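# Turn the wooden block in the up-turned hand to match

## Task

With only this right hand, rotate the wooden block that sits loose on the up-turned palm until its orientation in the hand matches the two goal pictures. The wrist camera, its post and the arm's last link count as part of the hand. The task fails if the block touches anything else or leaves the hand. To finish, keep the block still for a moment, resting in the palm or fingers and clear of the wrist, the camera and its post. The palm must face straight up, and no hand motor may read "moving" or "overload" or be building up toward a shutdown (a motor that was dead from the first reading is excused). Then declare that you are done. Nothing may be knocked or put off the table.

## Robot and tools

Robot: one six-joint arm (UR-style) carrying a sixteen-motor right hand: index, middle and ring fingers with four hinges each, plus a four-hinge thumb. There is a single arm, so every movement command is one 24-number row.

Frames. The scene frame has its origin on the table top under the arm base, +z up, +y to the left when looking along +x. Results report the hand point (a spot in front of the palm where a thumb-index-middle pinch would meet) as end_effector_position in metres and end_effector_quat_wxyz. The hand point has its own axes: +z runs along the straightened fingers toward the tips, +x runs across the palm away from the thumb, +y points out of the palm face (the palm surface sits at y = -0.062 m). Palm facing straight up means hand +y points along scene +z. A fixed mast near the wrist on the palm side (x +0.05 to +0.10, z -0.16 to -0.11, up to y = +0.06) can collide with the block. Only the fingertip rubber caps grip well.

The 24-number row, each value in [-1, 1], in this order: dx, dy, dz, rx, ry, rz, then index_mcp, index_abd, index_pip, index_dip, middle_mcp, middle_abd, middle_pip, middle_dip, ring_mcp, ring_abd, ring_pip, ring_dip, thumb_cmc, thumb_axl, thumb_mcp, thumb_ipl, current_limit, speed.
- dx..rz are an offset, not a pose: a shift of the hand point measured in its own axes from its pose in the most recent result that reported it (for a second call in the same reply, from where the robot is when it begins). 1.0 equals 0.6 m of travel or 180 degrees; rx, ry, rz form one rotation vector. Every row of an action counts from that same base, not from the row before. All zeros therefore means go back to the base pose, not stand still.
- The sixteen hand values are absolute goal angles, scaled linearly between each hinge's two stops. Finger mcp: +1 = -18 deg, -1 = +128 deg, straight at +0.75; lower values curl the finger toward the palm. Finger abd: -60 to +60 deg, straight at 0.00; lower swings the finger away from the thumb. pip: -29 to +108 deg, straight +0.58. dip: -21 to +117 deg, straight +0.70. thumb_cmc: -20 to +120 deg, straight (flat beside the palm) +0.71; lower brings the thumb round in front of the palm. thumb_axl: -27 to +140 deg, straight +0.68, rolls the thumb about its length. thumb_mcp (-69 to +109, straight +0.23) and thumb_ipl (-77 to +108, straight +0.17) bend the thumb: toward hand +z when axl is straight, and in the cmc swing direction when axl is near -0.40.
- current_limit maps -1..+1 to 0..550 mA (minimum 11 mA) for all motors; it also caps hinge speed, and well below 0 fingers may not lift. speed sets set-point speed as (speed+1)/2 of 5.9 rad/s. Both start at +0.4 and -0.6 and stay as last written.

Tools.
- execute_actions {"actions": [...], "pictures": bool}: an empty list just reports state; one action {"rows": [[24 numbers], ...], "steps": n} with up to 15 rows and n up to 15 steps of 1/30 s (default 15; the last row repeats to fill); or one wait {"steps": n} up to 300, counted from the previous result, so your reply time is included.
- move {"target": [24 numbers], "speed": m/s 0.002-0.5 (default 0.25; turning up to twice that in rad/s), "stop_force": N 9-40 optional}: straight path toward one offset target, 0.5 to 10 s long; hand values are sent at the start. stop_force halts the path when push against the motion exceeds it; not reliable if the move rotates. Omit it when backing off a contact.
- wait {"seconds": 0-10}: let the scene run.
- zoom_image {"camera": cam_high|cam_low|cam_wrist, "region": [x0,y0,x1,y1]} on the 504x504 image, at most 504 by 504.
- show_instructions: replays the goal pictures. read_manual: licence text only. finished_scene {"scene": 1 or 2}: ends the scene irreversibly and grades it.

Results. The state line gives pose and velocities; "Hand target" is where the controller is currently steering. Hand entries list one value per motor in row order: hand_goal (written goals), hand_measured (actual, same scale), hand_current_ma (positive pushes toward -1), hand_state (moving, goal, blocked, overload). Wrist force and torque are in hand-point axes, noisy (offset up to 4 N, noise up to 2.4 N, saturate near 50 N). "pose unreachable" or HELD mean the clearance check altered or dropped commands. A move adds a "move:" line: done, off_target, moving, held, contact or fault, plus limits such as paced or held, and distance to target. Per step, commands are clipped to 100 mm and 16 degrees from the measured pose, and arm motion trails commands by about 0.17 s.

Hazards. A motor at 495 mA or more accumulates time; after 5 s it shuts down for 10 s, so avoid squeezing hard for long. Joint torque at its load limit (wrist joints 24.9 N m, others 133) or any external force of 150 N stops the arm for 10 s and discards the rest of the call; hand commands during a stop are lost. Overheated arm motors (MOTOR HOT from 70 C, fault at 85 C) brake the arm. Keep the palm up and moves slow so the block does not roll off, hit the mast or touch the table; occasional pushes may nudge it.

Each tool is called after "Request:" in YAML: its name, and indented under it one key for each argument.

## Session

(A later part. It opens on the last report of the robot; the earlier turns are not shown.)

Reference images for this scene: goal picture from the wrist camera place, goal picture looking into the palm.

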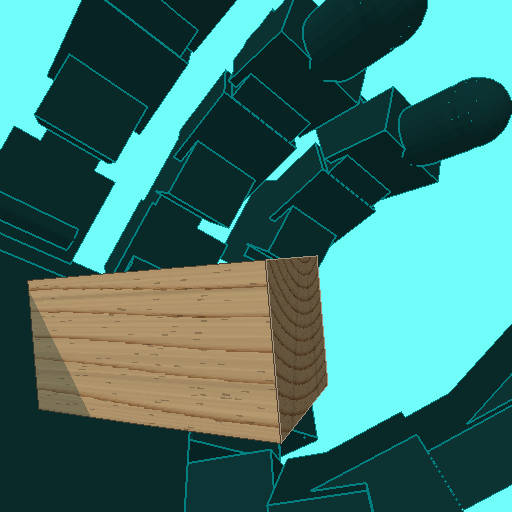

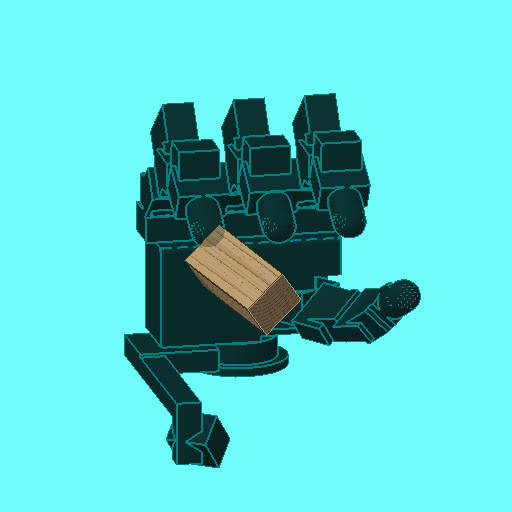

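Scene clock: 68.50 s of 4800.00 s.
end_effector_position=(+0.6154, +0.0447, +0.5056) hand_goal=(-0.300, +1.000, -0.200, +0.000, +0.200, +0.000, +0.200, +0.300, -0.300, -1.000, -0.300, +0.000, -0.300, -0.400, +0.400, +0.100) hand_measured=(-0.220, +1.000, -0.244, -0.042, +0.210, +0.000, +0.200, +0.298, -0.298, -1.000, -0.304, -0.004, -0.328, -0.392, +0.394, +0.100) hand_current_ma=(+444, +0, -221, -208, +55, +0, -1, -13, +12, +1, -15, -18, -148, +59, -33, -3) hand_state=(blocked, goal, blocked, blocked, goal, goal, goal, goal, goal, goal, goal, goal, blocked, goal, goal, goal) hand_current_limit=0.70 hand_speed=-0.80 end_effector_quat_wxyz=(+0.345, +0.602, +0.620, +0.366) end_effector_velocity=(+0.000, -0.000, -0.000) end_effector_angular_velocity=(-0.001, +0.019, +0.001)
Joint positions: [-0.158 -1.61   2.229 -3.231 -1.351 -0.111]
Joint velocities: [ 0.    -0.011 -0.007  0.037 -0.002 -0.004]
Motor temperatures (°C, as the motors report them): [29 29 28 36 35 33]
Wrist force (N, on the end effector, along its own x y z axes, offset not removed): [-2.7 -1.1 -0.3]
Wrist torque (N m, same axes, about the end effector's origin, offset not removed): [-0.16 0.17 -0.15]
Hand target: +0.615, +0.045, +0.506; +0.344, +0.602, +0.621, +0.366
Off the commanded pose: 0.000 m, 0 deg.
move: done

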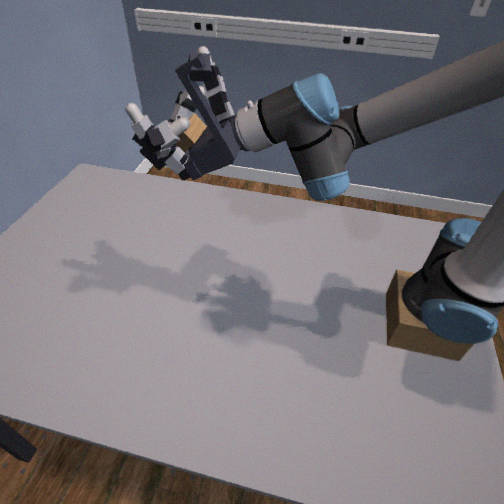

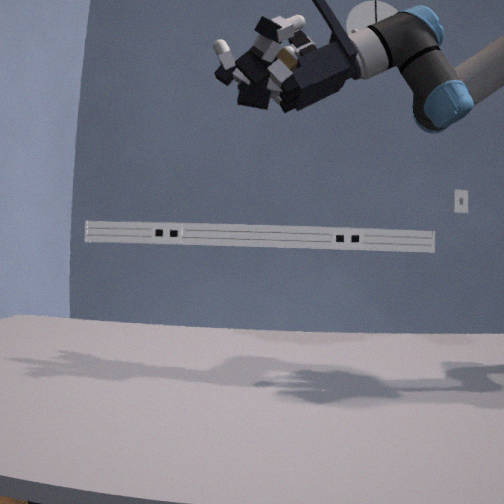

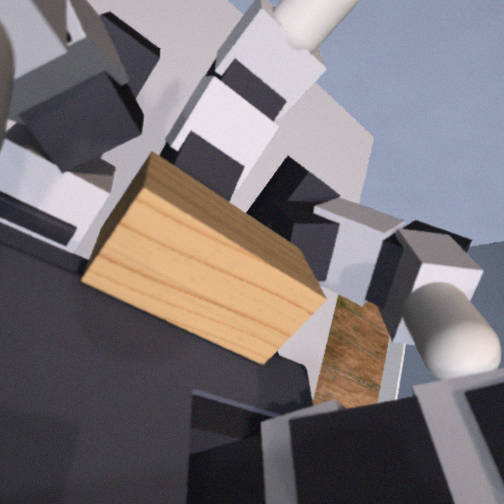

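Request:
move:
  target: [0,0,0,-0.06,0,0,-0.8,0.3,0.4,0.5,0.75,0,-0.3,0.3,-0.3,-1,-0.3,0,0.2,0.68,0.6,0.1,0.7,-0.85]
  speed: 0.08

Scene clock: 76.17 s of 4800.00 s.
end_effector_position=(+0.6155, +0.0446, +0.5057) hand_goal=(-0.800, +0.300, +0.400, +0.500, +0.750, +0.000, -0.300, +0.300, -0.300, -1.000, -0.300, +0.000, +0.200, +0.680, +0.600, +0.100) hand_measured=(-0.798, +0.310, +0.396, +0.496, +0.760, +0.000, -0.292, +0.298, -0.298, -1.000, -0.304, -0.004, +0.208, +0.674, +0.602, +0.100) hand_current_ma=(+13, +42, -20, -18, +49, +0, +42, -13, +13, +1, -15, -18, +42, -46, +14, -3) hand_state=(goal, goal, goal, goal, goal, goal, goal, goal, goal, goal, goal, goal, goal, goal, goal, goal) hand_current_limit=0.70 hand_speed=-0.85 end_effector_quat_wxyz=(+0.400, +0.567, +0.583, +0.423) end_effector_velocity=(-0.000, -0.000, -0.001) end_effector_angular_velocity=(+0.000, +0.002, -0.000)
Joint positions: [-0.159 -1.471  2.266 -3.599 -1.333 -0.068]
Joint velocities: [-0.001 -0.     0.001  0.001  0.    -0.   ]
Motor temperatures (°C, as the motors report them): [29 29 28 36 35 33]
Wrist force (N, on the end effector, along its own x y z axes, offset not removed): [-1.5 -1.8 -1.1]
Wrist torque (N m, same axes, about the end effector's origin, offset not removed): [-0.32 0.06 -0.02]
Hand target: +0.615, +0.045, +0.506; +0.400, +0.567, +0.583, +0.423
Off the commanded pose: 0.000 m, 0 deg.
After step 90, 0.87 s passed at rest.
move: done

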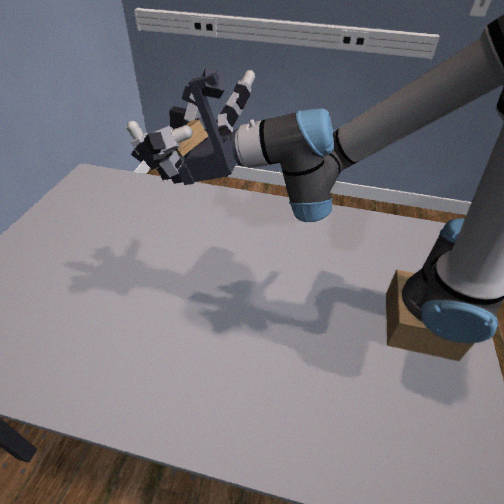

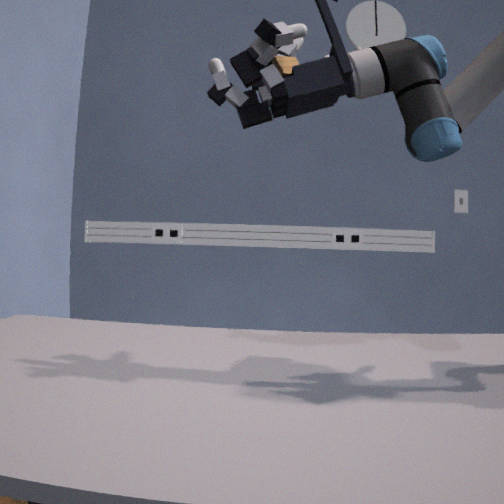

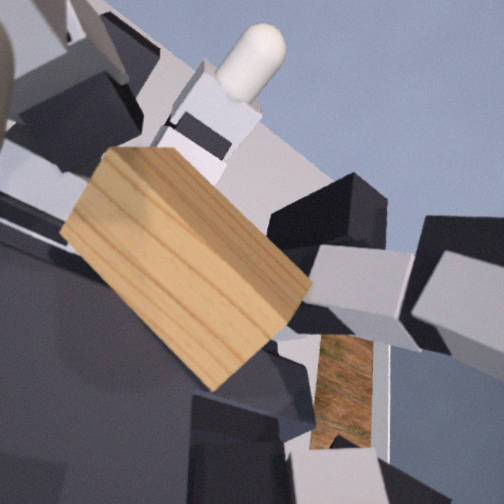

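Request:
move:
  target: [0,0,0,-0.105,0,0,-0.7,1,-0.3,0.1,0.6,0,-0.74,0.2,-0.3,-1,-0.3,0,0.8,0.68,0.7,0.1,0.7,-0.8]
  speed: 0.1

Request:
move:
  target: [0,0,0,0,0,0,-0.48,1,-1,-0.1,0.5,0,-0.9,-0.2,-0.3,-1,-0.3,0,0.8,0.68,0.7,0.1,0.7,-0.85]

Request:
move:
  target: [0,0,0,0,0,0,-0.05,1,-1,-0.1,0.5,0,-0.95,-0.5,-0.3,-1,-0.3,0,0.8,0.68,0.7,0.1,0.7,-0.88]

Scene clock: 86.50 s of 4800.00 s.
end_effector_position=(+0.6156, +0.0446, +0.5058) hand_goal=(-0.700, +1.000, -0.300, +0.100, +0.600, +0.000, -0.740, +0.200, -0.300, -1.000, -0.300, +0.000, +0.800, +0.680, +0.700, +0.100) hand_measured=(-0.702, +1.000, -0.298, +0.102, +0.622, +0.000, -0.738, +0.202, -0.298, -1.000, -0.304, -0.004, +0.808, +0.674, +0.698, +0.100) hand_current_ma=(-13, -1, +5, +13, +122, +0, +12, +12, +13, +1, -15, -18, +41, -44, -13, -3) hand_state=(goal, goal, goal, goal, blocked, goal, goal, goal, goal, goal, goal, goal, goal, goal, goal, goal) hand_current_limit=0.70 hand_speed=-0.80 end_effector_quat_wxyz=(+0.487, +0.494, +0.506, +0.513) end_effector_velocity=(+0.000, -0.000, -0.000) end_effector_angular_velocity=(+0.001, -0.016, -0.001)
Joint positions: [-0.146 -1.182  2.202 -4.161 -1.337  0.014]
Joint velocities: [ 0.001  0.015 -0.008 -0.024 -0.002  0.004]
Motor temperatures (°C, as the motors report them): [29 29 28 36 35 33]
Wrist force (N, on the end effector, along its own x y z axes, offset not removed): [-2.6 -0.4 0.4]
Wrist torque (N m, same axes, about the end effector's origin, offset not removed): [-0.29 0.15 -0.03]
Hand target: +0.616, +0.045, +0.506; +0.487, +0.493, +0.506, +0.513
Off the commanded pose: 0.000 m, 0 deg.
After step 90, 5.27 s passed at rest.
move: done

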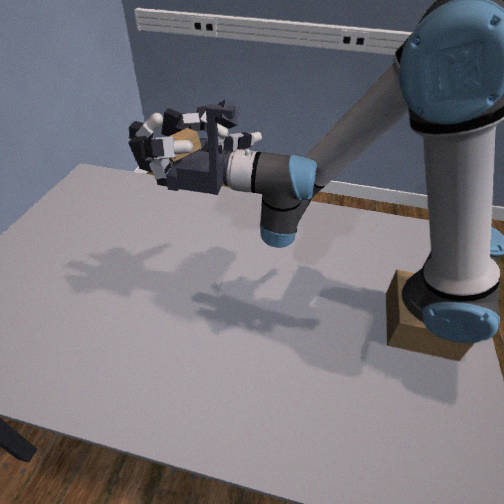

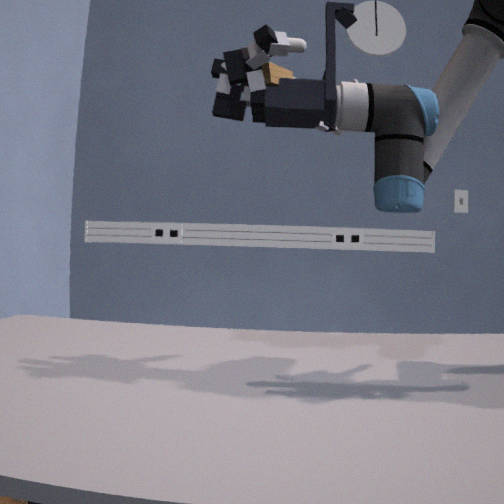

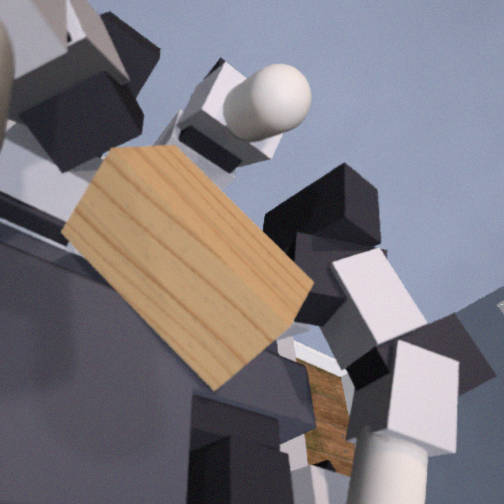

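Scene clock: 88.47 s of 4800.00 s.
end_effector_position=(+0.6156, +0.0446, +0.5058) hand_goal=(-0.480, +1.000, -1.000, -0.100, +0.500, +0.000, -0.900, -0.200, -0.300, -1.000, -0.300, +0.000, +0.800, +0.680, +0.700, +0.100) hand_measured=(-0.486, +1.000, -0.820, -0.076, +0.532, +0.014, -0.854, -0.156, -0.298, -1.000, -0.304, -0.004, +0.808, +0.674, +0.698, +0.100) hand_current_ma=(-36, -1, +464, +124, +170, +58, +236, +227, +13, +1, -15, -18, +41, -44, -13, -3) hand_state=(goal, goal, blocked, blocked, blocked, goal, blocked, blocked, goal, goal, goal, goal, goal, goal, goal, goal) hand_current_limit=0.70 hand_speed=-0.85 end_effector_quat_wxyz=(+0.487, +0.494, +0.506, +0.513) end_effector_velocity=(+0.000, +0.000, -0.000) end_effector_angular_velocity=(+0.001, +0.001, +0.000)
Joint positions: [-0.146 -1.182  2.202 -4.161 -1.337  0.014]
Joint velocities: [0.    0.    0.    0.001 0.    0.   ]
Motor temperatures (°C, as the motors report them): [29 29 28 36 35 33]
Wrist force (N, on the end effector, along its own x y z axes, offset not removed): [-0.7 -1.5 -1.3]
Wrist torque (N m, same axes, about the end effector's origin, offset not removed): [-0.26 -0.05 0.07]
Hand target: +0.616, +0.045, +0.506; +0.487, +0.494, +0.506, +0.513
Off the commanded pose: 0.000 m, 0 deg.
move: done

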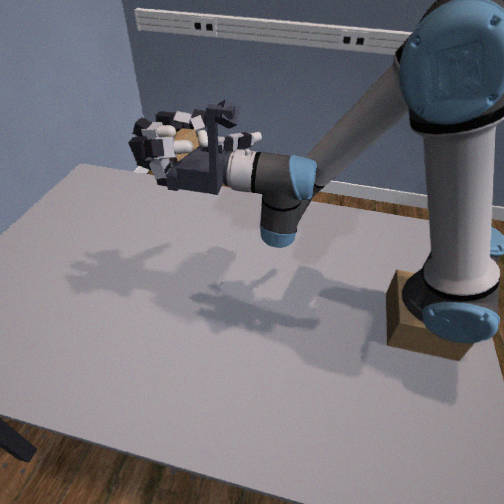

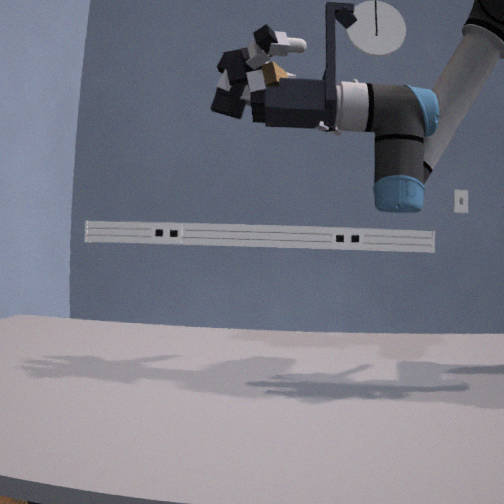

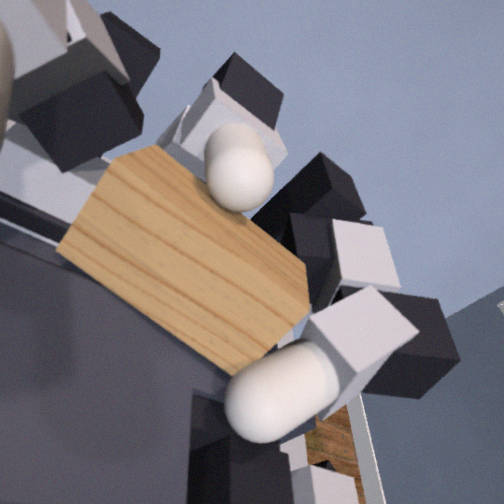

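Scene clock: 92.70 s of 4800.00 s.
end_effector_position=(+0.6156, +0.0446, +0.5058) hand_goal=(-0.050, +1.000, -1.000, -0.100, +0.500, +0.000, -0.950, -0.500, -0.300, -1.000, -0.300, +0.000, +0.800, +0.680, +0.700, +0.100) hand_measured=(-0.292, +0.986, -0.822, -0.052, +0.552, +0.016, -0.728, -0.362, -0.294, -1.000, -0.304, -0.004, +0.808, +0.674, +0.698, +0.100) hand_current_ma=(-461, -68, +468, +244, +277, +70, +468, +460, +29, +1, -15, -18, +41, -44, -13, -3) hand_state=(blocked, goal, blocked, blocked, blocked, goal, blocked, moving, goal, goal, goal, goal, goal, goal, goal, goal) hand_current_limit=0.70 hand_speed=-0.88 end_effector_quat_wxyz=(+0.487, +0.494, +0.506, +0.513) end_effector_velocity=(-0.001, +0.000, -0.000) end_effector_angular_velocity=(+0.000, +0.000, +0.000)
Joint positions: [-0.146 -1.182  2.202 -4.161 -1.337  0.014]
Joint velocities: [ 0.    -0.001  0.002 -0.    -0.     0.   ]
Motor temperatures (°C, as the motors report them): [29 29 28 36 35 33]
Wrist force (N, on the end effector, along its own x y z axes, offset not removed): [-2.3 -0.7 -0.7]
Wrist torque (N m, same axes, about the end effector's origin, offset not removed): [-0.24 0.18 0.01]
Hand target: +0.616, +0.045, +0.506; +0.487, +0.494, +0.506, +0.513
Off the commanded pose: 0.000 m, 0 deg.
move: done

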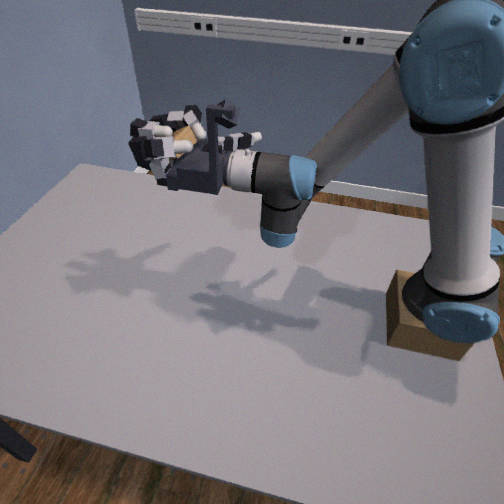

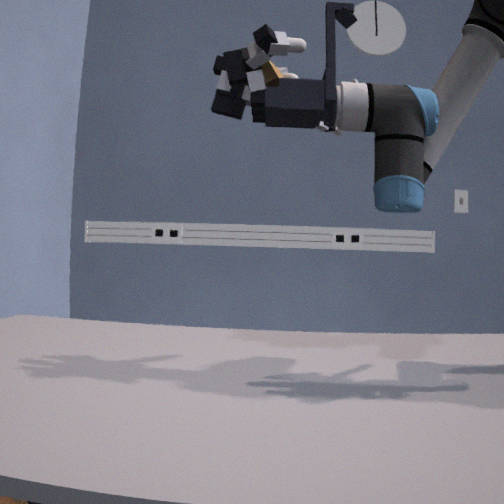

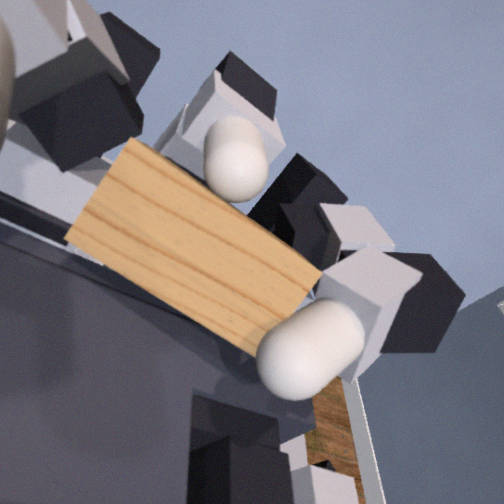

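Lifting. Ease the middle and continue.

Request:
move:
  target: [0,0,0,0,0,0,0.1,1,-0.9,0,0.6,0,-0.45,-0.2,-0.1,-1,-0.3,0,0.8,0.68,0.7,0.1,0.7,-0.92]

Request:
zoom_image:
  camera: "cam_high"
  region: [110,60,270,220]

Scene clock: 97.97 s of 4800.00 s.
end_effector_position=(+0.6156, +0.0446, +0.5058) hand_goal=(+0.100, +1.000, -0.900, +0.000, +0.600, +0.000, -0.450, -0.200, -0.100, -1.000, -0.300, +0.000, +0.800, +0.680, +0.700, +0.100) hand_measured=(+0.100, +0.994, -0.852, +0.016, +0.618, +0.004, -0.452, -0.204, -0.096, -1.000, -0.304, -0.004, +0.808, +0.674, +0.698, +0.100) hand_current_ma=(-4, -24, +245, +84, +94, +14, -14, -19, +18, +1, -15, -18, +41, -44, -13, -3) hand_state=(goal, goal, blocked, goal, goal, goal, goal, goal, goal, goal, goal, goal, goal, goal, goal, goal) hand_current_limit=0.70 hand_speed=-0.92 end_effector_quat_wxyz=(+0.487, +0.494, +0.506, +0.513) end_effector_velocity=(+0.000, -0.000, -0.000) end_effector_angular_velocity=(-0.001, -0.000, -0.000)
Joint positions: [-0.146 -1.182  2.202 -4.161 -1.337  0.014]
Joint velocities: [-0.     0.001 -0.    -0.     0.    -0.001]
Motor temperatures (°C, as the motors report them): [29 29 28 36 35 33]
Wrist force (N, on the end effector, along its own x y z axes, offset not removed): [-2.8 0.0 -1.1]
Wrist torque (N m, same axes, about the end effector's origin, offset not removed): [-0.04 0.30 -0.02]
Hand target: +0.616, +0.045, +0.506; +0.487, +0.494, +0.506, +0.513
Off the commanded pose: 0.000 m, 0 deg.
move: done

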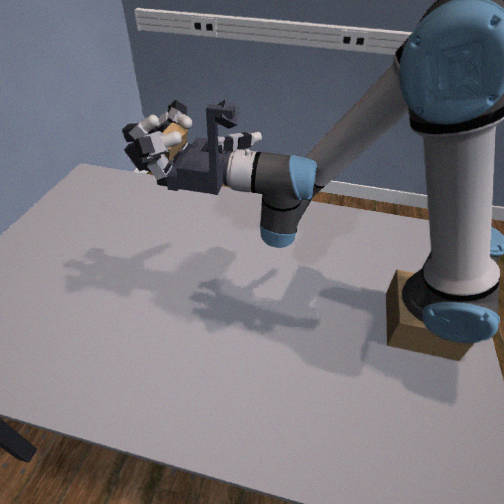

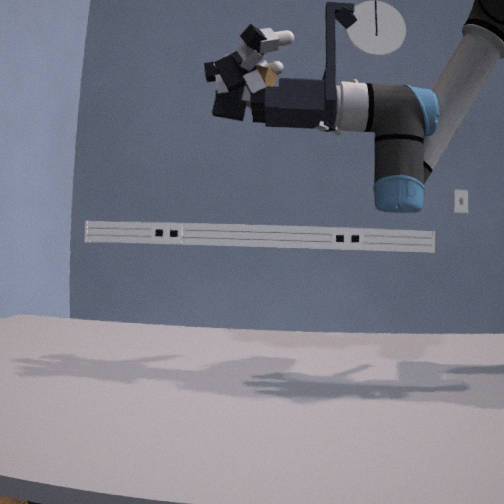

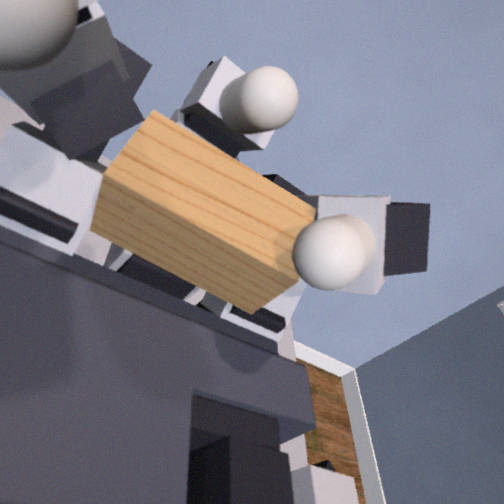

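Region (110, 60, 270, 220) of cam_high's 504x504 image, scaled by 3.150, with more detail than that image has.

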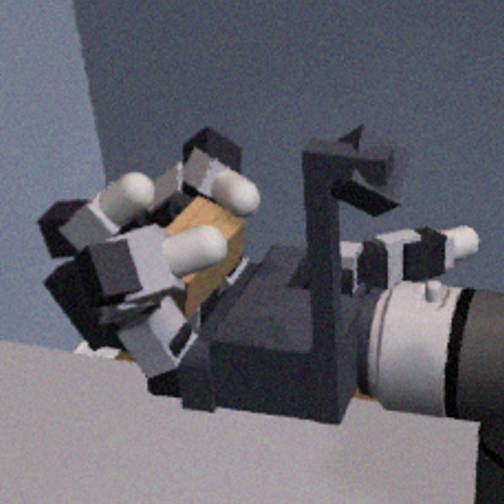

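Request:
move:
  target: [0,0,0,0,0,0,0.1,1,-0.9,0,0.8,0,-0.45,-0.2,-0.1,-1,-0.3,0,-0.6,0.68,0.3,-1,0.7,-0.6]

Request:
move:
  target: [0,0,0,0,0,0,0.1,1,-0.4,0.3,0.9,0,-0.45,-0.2,-0.1,-1,-0.3,0,-0.6,0.68,-0.22,-1,0.7,-0.8]

Request:
move:
  target: [0,0,0,0,0,0,-0.2,0.5,0.3,0.5,0.9,0,-0.45,-0.2,-0.1,-1,-0.3,0,-0.6,0.68,-0.1,-0.85,0.7,-0.88]

Request:
zoom_image:
  camera: "cam_high"
  region: [110,60,270,220]

Scene clock: 110.40 s of 4800.00 s.
end_effector_position=(+0.6156, +0.0446, +0.5058) hand_goal=(+0.100, +1.000, -0.900, +0.000, +0.800, +0.000, -0.450, -0.200, -0.100, -1.000, -0.300, +0.000, -0.600, +0.680, +0.300, -1.000) hand_measured=(+0.088, +0.994, -0.854, +0.016, +0.806, +0.004, -0.452, -0.204, -0.096, -1.000, -0.304, -0.004, -0.548, +0.692, +0.314, -0.956) hand_current_ma=(-66, -24, +231, +84, +32, +14, -10, -18, +20, +1, -15, -18, +285, +80, +94, +312) hand_state=(goal, goal, blocked, goal, goal, goal, goal, goal, goal, goal, goal, goal, blocked, goal, goal, blocked) hand_current_limit=0.70 hand_speed=-0.60 end_effector_quat_wxyz=(+0.487, +0.494, +0.506, +0.513) end_effector_velocity=(-0.000, -0.000, +0.000) end_effector_angular_velocity=(-0.000, -0.001, -0.000)
Joint positions: [-0.146 -1.182  2.202 -4.161 -1.337  0.014]
Joint velocities: [-0.    -0.     0.001 -0.001 -0.     0.   ]
Motor temperatures (°C, as the motors report them): [29 29 28 36 35 33]
Wrist force (N, on the end effector, along its own x y z axes, offset not removed): [-1.9 -0.5 -1.4]
Wrist torque (N m, same axes, about the end effector's origin, offset not removed): [0.04 0.04 -0.01]
Hand target: +0.616, +0.045, +0.506; +0.487, +0.494, +0.506, +0.513
Off the commanded pose: 0.000 m, 0 deg.
After step 90, 7.70 s passed at rest.
move: done

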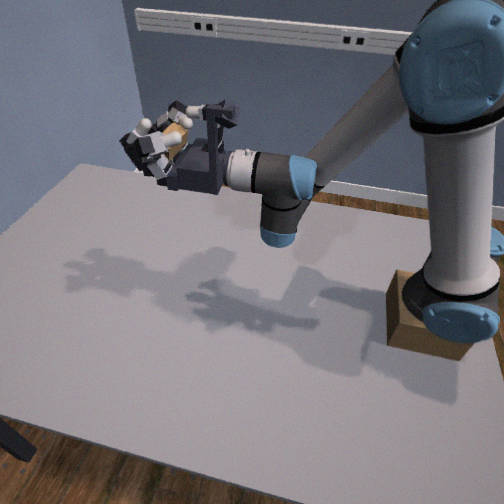

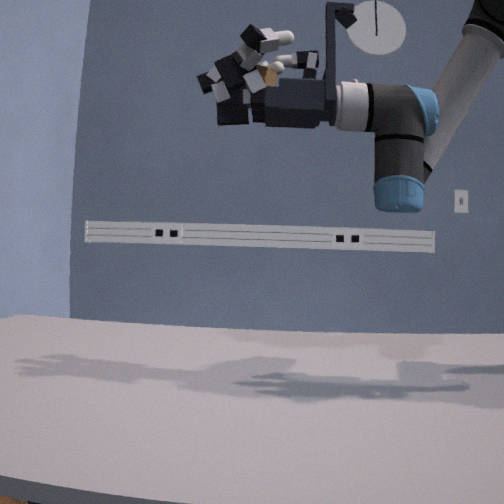

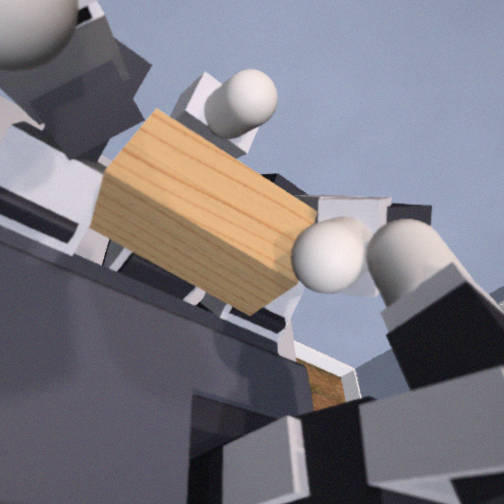

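Scene clock: 110.93 s of 4800.00 s.
end_effector_position=(+0.6156, +0.0446, +0.5058) hand_goal=(+0.100, +1.000, -0.400, +0.300, +0.900, +0.000, -0.450, -0.200, -0.100, -1.000, -0.300, +0.000, -0.600, +0.680, -0.220, -1.000) hand_measured=(+0.088, +0.994, -0.854, +0.064, +0.908, +0.004, -0.452, -0.204, -0.096, -1.000, -0.304, -0.004, -0.548, +0.698, +0.314, -0.954) hand_current_ma=(-67, -24, -468, -468, +39, +14, -8, -18, +20, +1, -15, -18, +285, +117, +467, +321) hand_state=(goal, goal, blocked, blocked, goal, goal, goal, goal, goal, goal, goal, goal, blocked, goal, blocked, blocked) hand_current_limit=0.70 hand_speed=-0.80 end_effector_quat_wxyz=(+0.487, +0.494, +0.506, +0.513) end_effector_velocity=(+0.000, -0.000, +0.000) end_effector_angular_velocity=(-0.000, -0.001, -0.001)
Joint positions: [-0.146 -1.182  2.202 -4.161 -1.337  0.014]
Joint velocities: [-0.001 -0.    -0.     0.    -0.    -0.   ]
Motor temperatures (°C, as the motors report them): [29 29 28 36 35 33]
Wrist force (N, on the end effector, along its own x y z axes, offset not removed): [-0.3 -1.7 -0.9]
Wrist torque (N m, same axes, about the end effector's origin, offset not removed): [-0.31 -0.02 0.02]
Hand target: +0.616, +0.045, +0.506; +0.487, +0.494, +0.506, +0.513
Off the commanded pose: 0.000 m, 0 deg.
move: done

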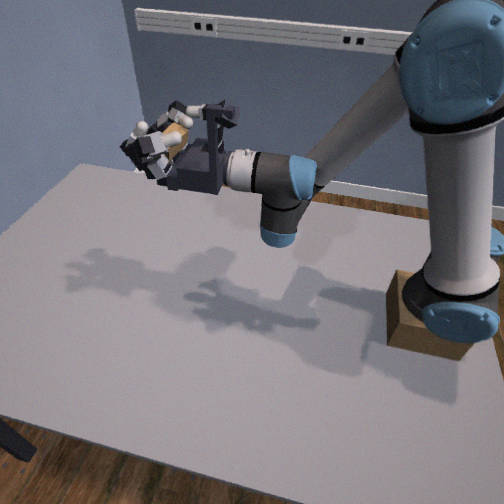

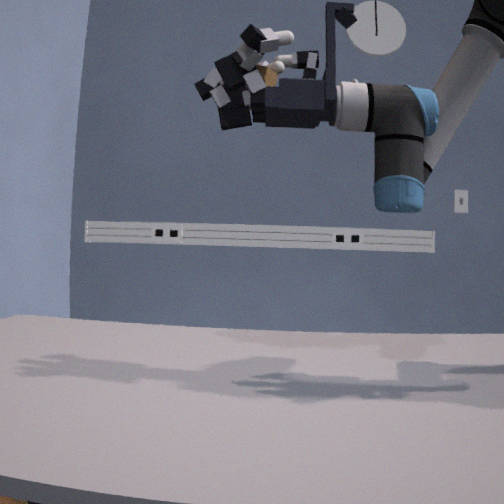

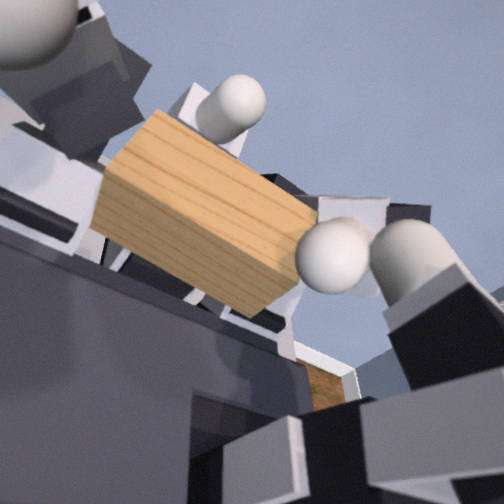

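Scene clock: 112.67 s of 4800.00 s.
end_effector_position=(+0.6156, +0.0446, +0.5058) hand_goal=(-0.200, +0.500, +0.300, +0.500, +0.900, +0.000, -0.450, -0.200, -0.100, -1.000, -0.300, +0.000, -0.600, +0.680, -0.100, -0.850) hand_measured=(+0.048, +0.514, -0.854, +0.292, +0.908, +0.004, -0.452, -0.204, -0.096, -1.000, -0.304, -0.004, -0.540, +0.710, +0.288, -0.832) hand_current_ma=(+467, +67, -467, -467, +45, +14, -8, -18, +20, +1, -15, -18, +324, +200, +468, +128) hand_state=(blocked, goal, blocked, blocked, goal, goal, goal, goal, goal, goal, goal, goal, blocked, blocked, blocked, goal) hand_current_limit=0.70 hand_speed=-0.88 end_effector_quat_wxyz=(+0.487, +0.494, +0.506, +0.513) end_effector_velocity=(-0.000, -0.000, -0.000) end_effector_angular_velocity=(-0.000, -0.000, -0.001)
Joint positions: [-0.146 -1.182  2.202 -4.161 -1.337  0.014]
Joint velocities: [-0.001 -0.     0.001 -0.     0.    -0.   ]
Motor temperatures (°C, as the motors report them): [29 29 28 36 35 33]
Wrist force (N, on the end effector, along its own x y z axes, offset not removed): [-1.9 -1.4 -0.9]
Wrist torque (N m, same axes, about the end effector's origin, offset not removed): [-0.20 0.07 -0.18]
Hand target: +0.616, +0.045, +0.506; +0.487, +0.494, +0.506, +0.513
Off the commanded pose: 0.000 m, 0 deg.
move: done

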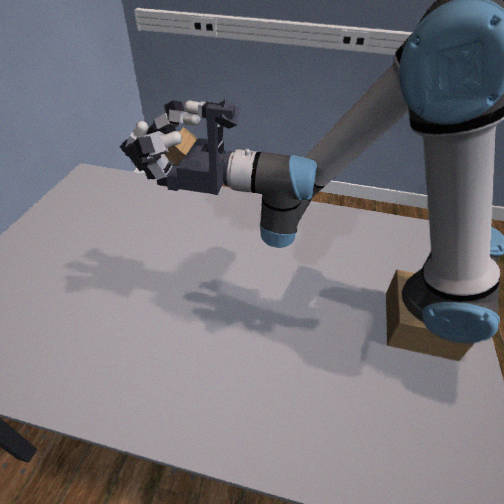

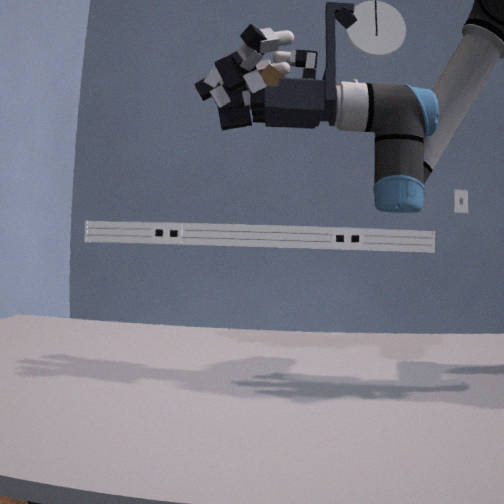

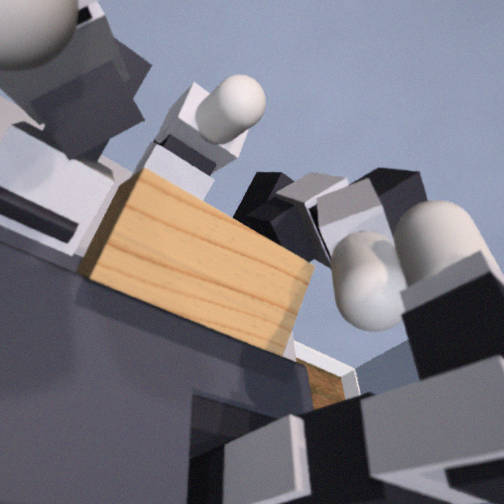

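Region (110, 60, 270, 220) of cam_high's 504x504 image, scaled by 3.150, with more detail than that image has.

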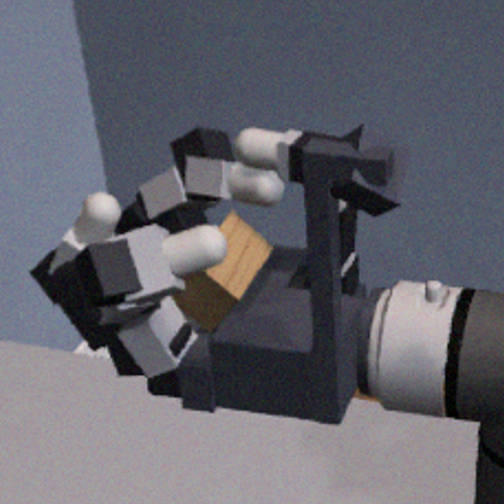

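Request:
move:
  target: [0,0,0,0,0,0,0.4,0,0.3,0.5,0.9,0,-0.45,-0.2,-0.1,-1,-0.3,0,0.2,0.68,0.6,-1,0.7,-0.7]

Request:
move:
  target: [0,0,0,0,0,0,0.5,0,0.3,0.5,0.9,0,-0.45,-0.2,-0.1,-1,-0.3,0,0.1,0.68,-0.05,-1,0.7,-0.7]

Request:
move:
  target: [0,0,0,0,0,0,0.5,0,0.3,0.5,0.9,0,-0.45,-0.2,-0.1,-1,-0.3,0,-0.45,0.6,-0.05,-1,0.7,-0.85]

Scene clock: 125.57 s of 4800.00 s.
end_effector_position=(+0.6156, +0.0446, +0.5058) hand_goal=(+0.400, +0.000, +0.300, +0.500, +0.900, +0.000, -0.450, -0.200, -0.100, -1.000, -0.300, +0.000, +0.200, +0.680, +0.600, -1.000) hand_measured=(+0.408, +0.004, +0.300, +0.498, +0.908, +0.004, -0.452, -0.204, -0.096, -1.000, -0.304, -0.004, +0.206, +0.678, +0.598, -1.000) hand_current_ma=(+46, +14, -2, -13, +45, +14, -8, -18, +20, +1, -15, -18, +30, -15, -11, +6) hand_state=(goal, goal, goal, goal, goal, goal, goal, goal, goal, goal, goal, goal, goal, goal, goal, goal) hand_current_limit=0.70 hand_speed=-0.70 end_effector_quat_wxyz=(+0.487, +0.494, +0.506, +0.513) end_effector_velocity=(+0.000, -0.000, +0.000) end_effector_angular_velocity=(-0.000, -0.001, -0.000)
Joint positions: [-0.146 -1.182  2.202 -4.161 -1.337  0.014]
Joint velocities: [-0.    -0.    -0.001  0.    -0.    -0.   ]
Motor temperatures (°C, as the motors report them): [29 29 28 36 35 33]
Wrist force (N, on the end effector, along its own x y z axes, offset not removed): [-1.5 -0.4 -0.3]
Wrist torque (N m, same axes, about the end effector's origin, offset not removed): [-0.08 0.03 -0.05]
Hand target: +0.616, +0.045, +0.506; +0.487, +0.494, +0.506, +0.513
Off the commanded pose: 0.000 m, 0 deg.
After step 90, 7.73 s passed at rest.
move: done

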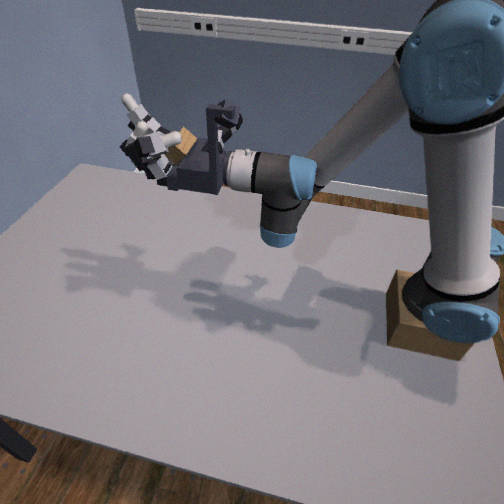

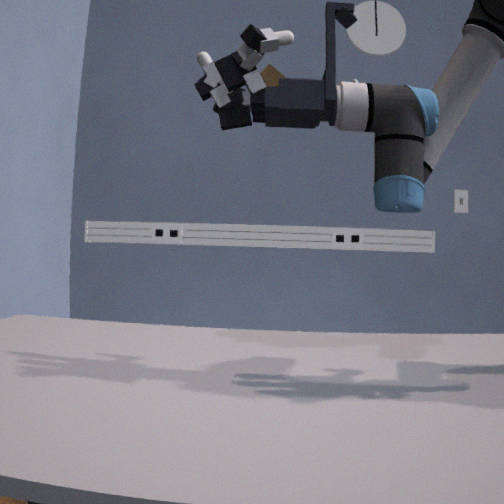

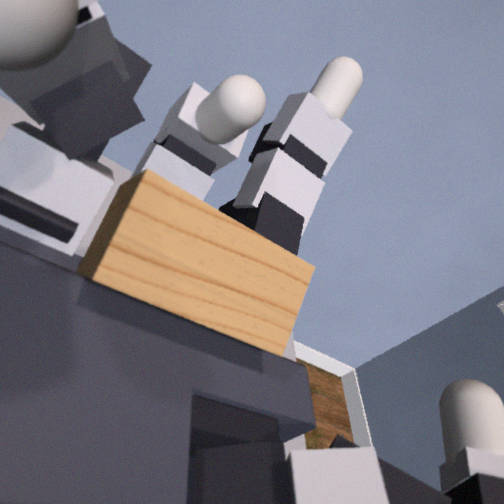

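Scene clock: 126.97 s of 4800.00 s.
end_effector_position=(+0.6156, +0.0446, +0.5058) hand_goal=(+0.500, +0.000, +0.300, +0.500, +0.900, +0.000, -0.450, -0.200, -0.100, -1.000, -0.300, +0.000, +0.100, +0.680, -0.050, -1.000) hand_measured=(+0.508, +0.004, +0.300, +0.498, +0.908, +0.004, -0.452, -0.204, -0.096, -1.000, -0.304, -0.004, +0.116, +0.680, -0.050, -1.000) hand_current_ma=(+48, +14, +1, -12, +45, +14, -8, -18, +20, +1, -15, -18, +83, +1, +1, +6) hand_state=(goal, goal, goal, goal, goal, goal, goal, goal, goal, goal, goal, goal, goal, goal, goal, goal) hand_current_limit=0.70 hand_speed=-0.70 end_effector_quat_wxyz=(+0.487, +0.494, +0.506, +0.513) end_effector_velocity=(+0.000, +0.000, +0.001) end_effector_angular_velocity=(-0.000, -0.002, +0.000)
Joint positions: [-0.146 -1.182  2.202 -4.161 -1.337  0.014]
Joint velocities: [ 0.     0.    -0.002 -0.     0.     0.   ]
Motor temperatures (°C, as the motors report them): [29 29 28 36 35 33]
Wrist force (N, on the end effector, along its own x y z axes, offset not removed): [-1.3 -0.6 -1.1]
Wrist torque (N m, same axes, about the end effector's origin, offset not removed): [-0.05 0.02 -0.01]
Hand target: +0.616, +0.045, +0.506; +0.487, +0.494, +0.506, +0.513
Off the commanded pose: 0.000 m, 0 deg.
move: done

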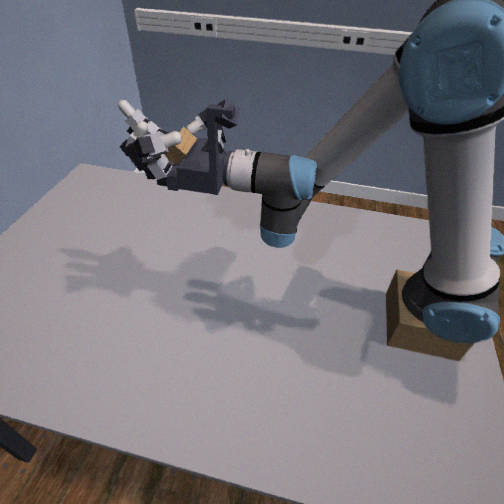

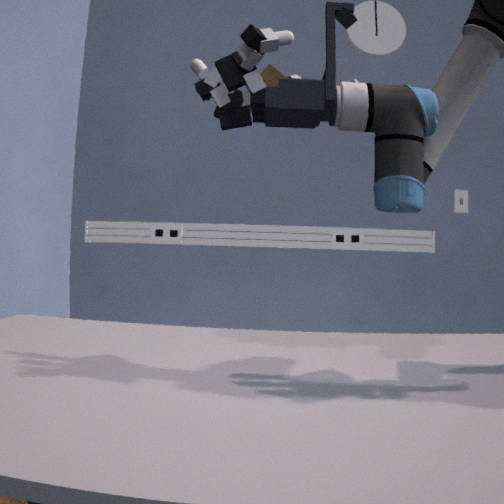

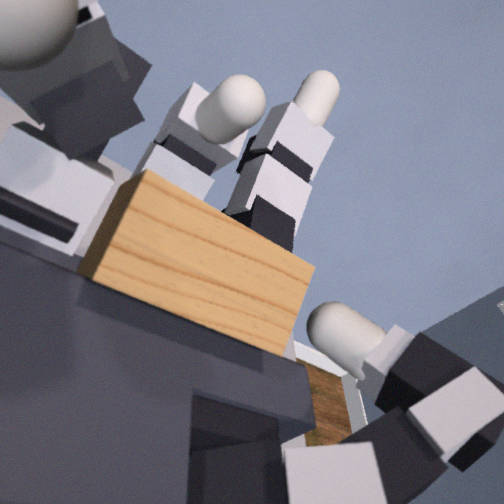

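Scene clock: 128.73 s of 4800.00 s.
end_effector_position=(+0.6156, +0.0446, +0.5058) hand_goal=(+0.500, +0.000, +0.300, +0.500, +0.900, +0.000, -0.450, -0.200, -0.100, -1.000, -0.300, +0.000, -0.450, +0.600, -0.050, -1.000) hand_measured=(+0.508, +0.004, +0.300, +0.498, +0.908, +0.004, -0.452, -0.204, -0.096, -1.000, -0.304, -0.004, -0.376, +0.628, -0.028, -0.994) hand_current_ma=(+48, +14, +1, -12, +45, +14, -8, -18, +20, +1, -15, -18, +405, +191, +146, +47) hand_state=(goal, goal, goal, goal, goal, goal, goal, goal, goal, goal, goal, goal, blocked, blocked, blocked, goal) hand_current_limit=0.70 hand_speed=-0.85 end_effector_quat_wxyz=(+0.487, +0.494, +0.506, +0.513) end_effector_velocity=(-0.000, +0.000, +0.000) end_effector_angular_velocity=(-0.000, -0.001, +0.000)
Joint positions: [-0.146 -1.182  2.202 -4.161 -1.337  0.014]
Joint velocities: [ 0.    -0.001  0.     0.     0.    -0.   ]
Motor temperatures (°C, as the motors report them): [29 29 28 36 35 33]
Wrist force (N, on the end effector, along its own x y z axes, offset not removed): [-2.7 -1.4 -1.1]
Wrist torque (N m, same axes, about the end effector's origin, offset not removed): [-0.06 0.27 -0.13]
Hand target: +0.616, +0.045, +0.506; +0.487, +0.494, +0.506, +0.513
Off the commanded pose: 0.000 m, 0 deg.
move: done

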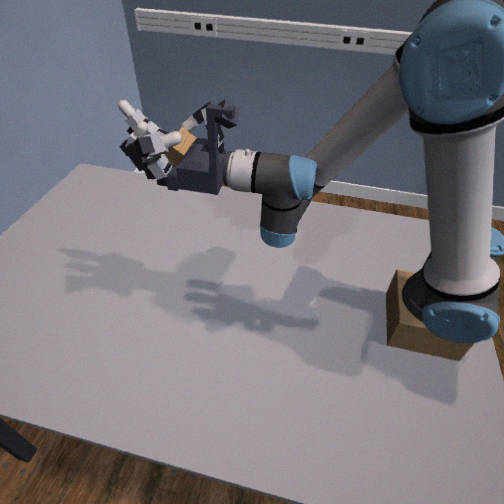

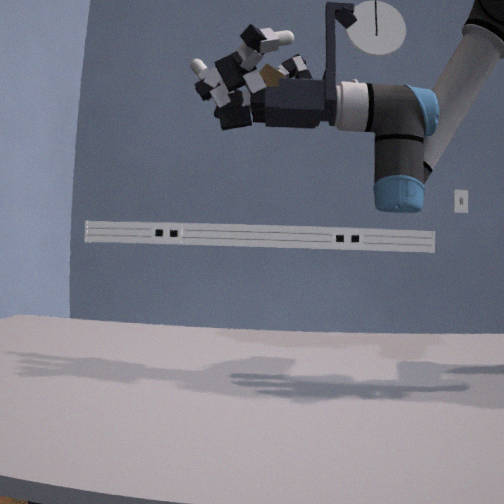

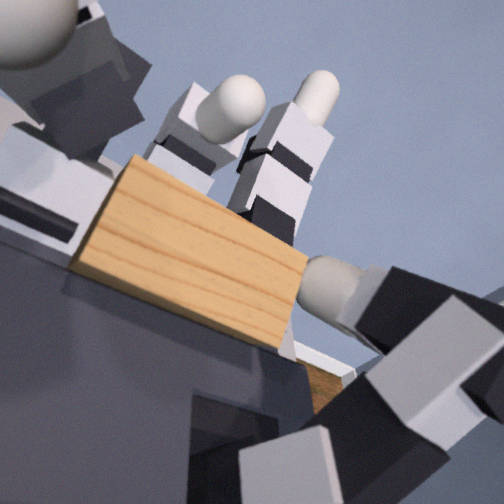

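Gripped. Lift.

Request:
move:
  target: [0,0,0,0,0,0,0.5,0,0.3,0.5,0.9,0,-0.45,-0.2,0.1,-1,-0.3,0,-0.7,0.6,0.25,-1,0.7,-0.92]

Request:
move:
  target: [0,0,0,0,0,0,0.5,0,0.3,0.5,0.9,0,-0.45,-0.2,0.25,-1,-0.3,0,-0.85,0.6,0.4,-1,0.7,-0.94]

Scene clock: 134.37 s of 4800.00 s.
end_effector_position=(+0.6156, +0.0446, +0.5058) hand_goal=(+0.500, +0.000, +0.300, +0.500, +0.900, +0.000, -0.450, -0.200, +0.100, -1.000, -0.300, +0.000, -0.700, +0.600, +0.250, -1.000) hand_measured=(+0.508, +0.004, +0.300, +0.498, +0.908, +0.004, -0.452, -0.204, +0.110, -1.000, -0.302, -0.004, -0.692, +0.606, +0.248, -1.000) hand_current_ma=(+49, +14, +1, -12, +47, +14, -8, -18, +49, +1, -15, -18, +42, +39, -16, +4) hand_state=(goal, goal, goal, goal, goal, goal, goal, goal, goal, goal, goal, goal, goal, goal, goal, goal) hand_current_limit=0.70 hand_speed=-0.92 end_effector_quat_wxyz=(+0.487, +0.494, +0.506, +0.513) end_effector_velocity=(-0.000, -0.001, -0.000) end_effector_angular_velocity=(+0.000, +0.000, -0.001)
Joint positions: [-0.146 -1.182  2.202 -4.161 -1.337  0.014]
Joint velocities: [-0.001 -0.     0.001 -0.    -0.     0.   ]
Motor temperatures (°C, as the motors report them): [29 29 28 36 35 34]
Wrist force (N, on the end effector, along its own x y z axes, offset not removed): [-2.0 -0.3 -1.8]
Wrist torque (N m, same axes, about the end effector's origin, offset not removed): [0.04 0.16 -0.13]
Hand target: +0.616, +0.045, +0.506; +0.487, +0.494, +0.506, +0.513
Off the commanded pose: 0.000 m, 0 deg.
After step 90, 0.43 s passed at rest.
move: done

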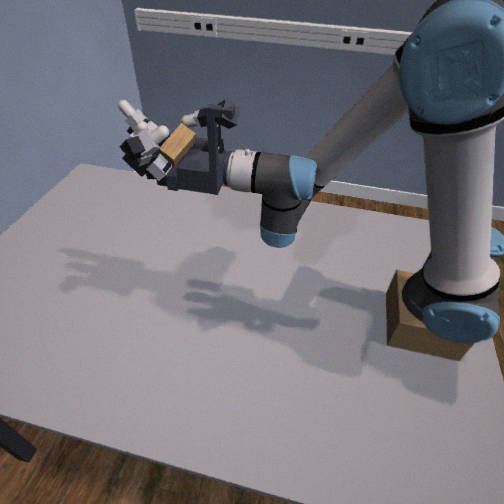

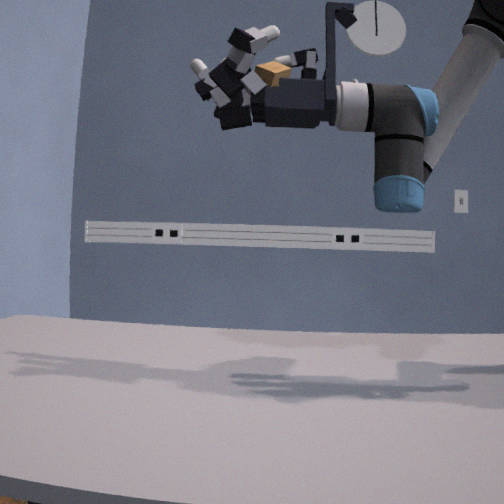

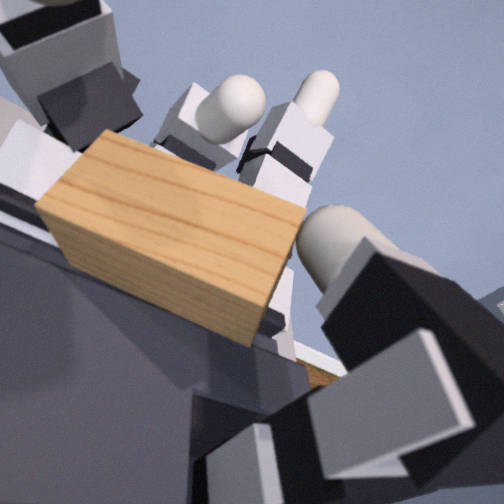

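Scene clock: 135.90 s of 4800.00 s.
end_effector_position=(+0.6156, +0.0446, +0.5058) hand_goal=(+0.500, +0.000, +0.300, +0.500, +0.900, +0.000, -0.450, -0.200, +0.250, -1.000, -0.300, +0.000, -0.850, +0.600, +0.400, -1.000) hand_measured=(+0.508, +0.004, +0.300, +0.498, +0.908, +0.004, -0.452, -0.204, +0.254, -1.000, -0.302, -0.004, -0.848, +0.604, +0.398, -0.998) hand_current_ma=(+49, +14, +1, -12, +47, +14, -8, -18, +18, +1, -13, -18, +14, +27, -10, +8) hand_state=(goal, goal, goal, goal, goal, goal, goal, goal, goal, goal, goal, goal, goal, goal, goal, goal) hand_current_limit=0.70 hand_speed=-0.94 end_effector_quat_wxyz=(+0.487, +0.494, +0.506, +0.513) end_effector_velocity=(+0.000, +0.001, -0.001) end_effector_angular_velocity=(+0.001, +0.004, +0.001)
Joint positions: [-0.146 -1.182  2.202 -4.161 -1.337  0.014]
Joint velocities: [ 0.001  0.001  0.001  0.002 -0.     0.   ]
Motor temperatures (°C, as the motors report them): [29 29 28 36 35 34]
Wrist force (N, on the end effector, along its own x y z axes, offset not removed): [-1.3 0.1 -0.9]
Wrist torque (N m, same axes, about the end effector's origin, offset not removed): [0.10 0.08 -0.01]
Hand target: +0.616, +0.045, +0.506; +0.487, +0.494, +0.506, +0.513
Off the commanded pose: 0.000 m, 0 deg.
move: done

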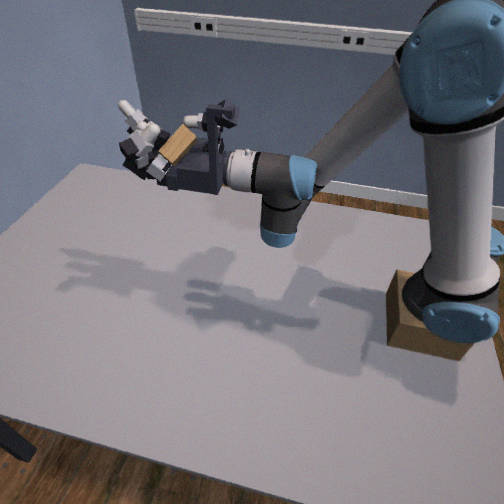

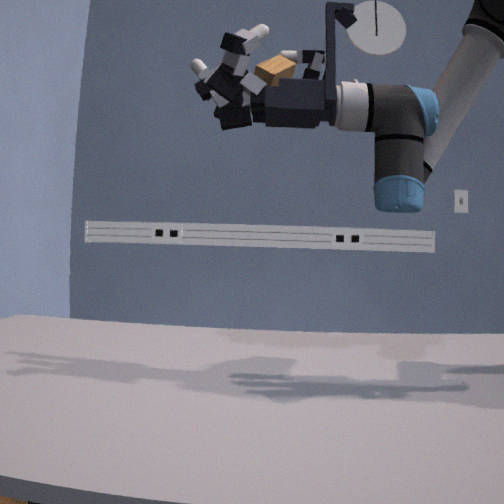

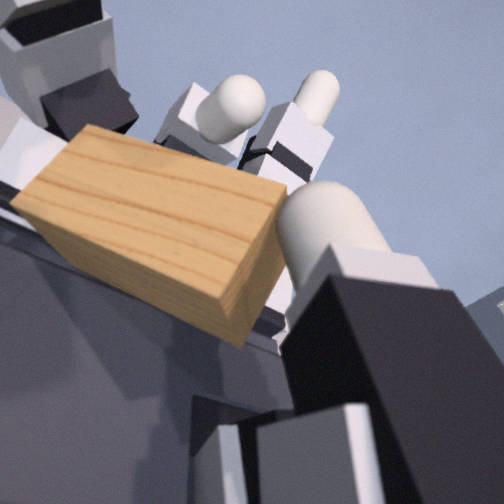

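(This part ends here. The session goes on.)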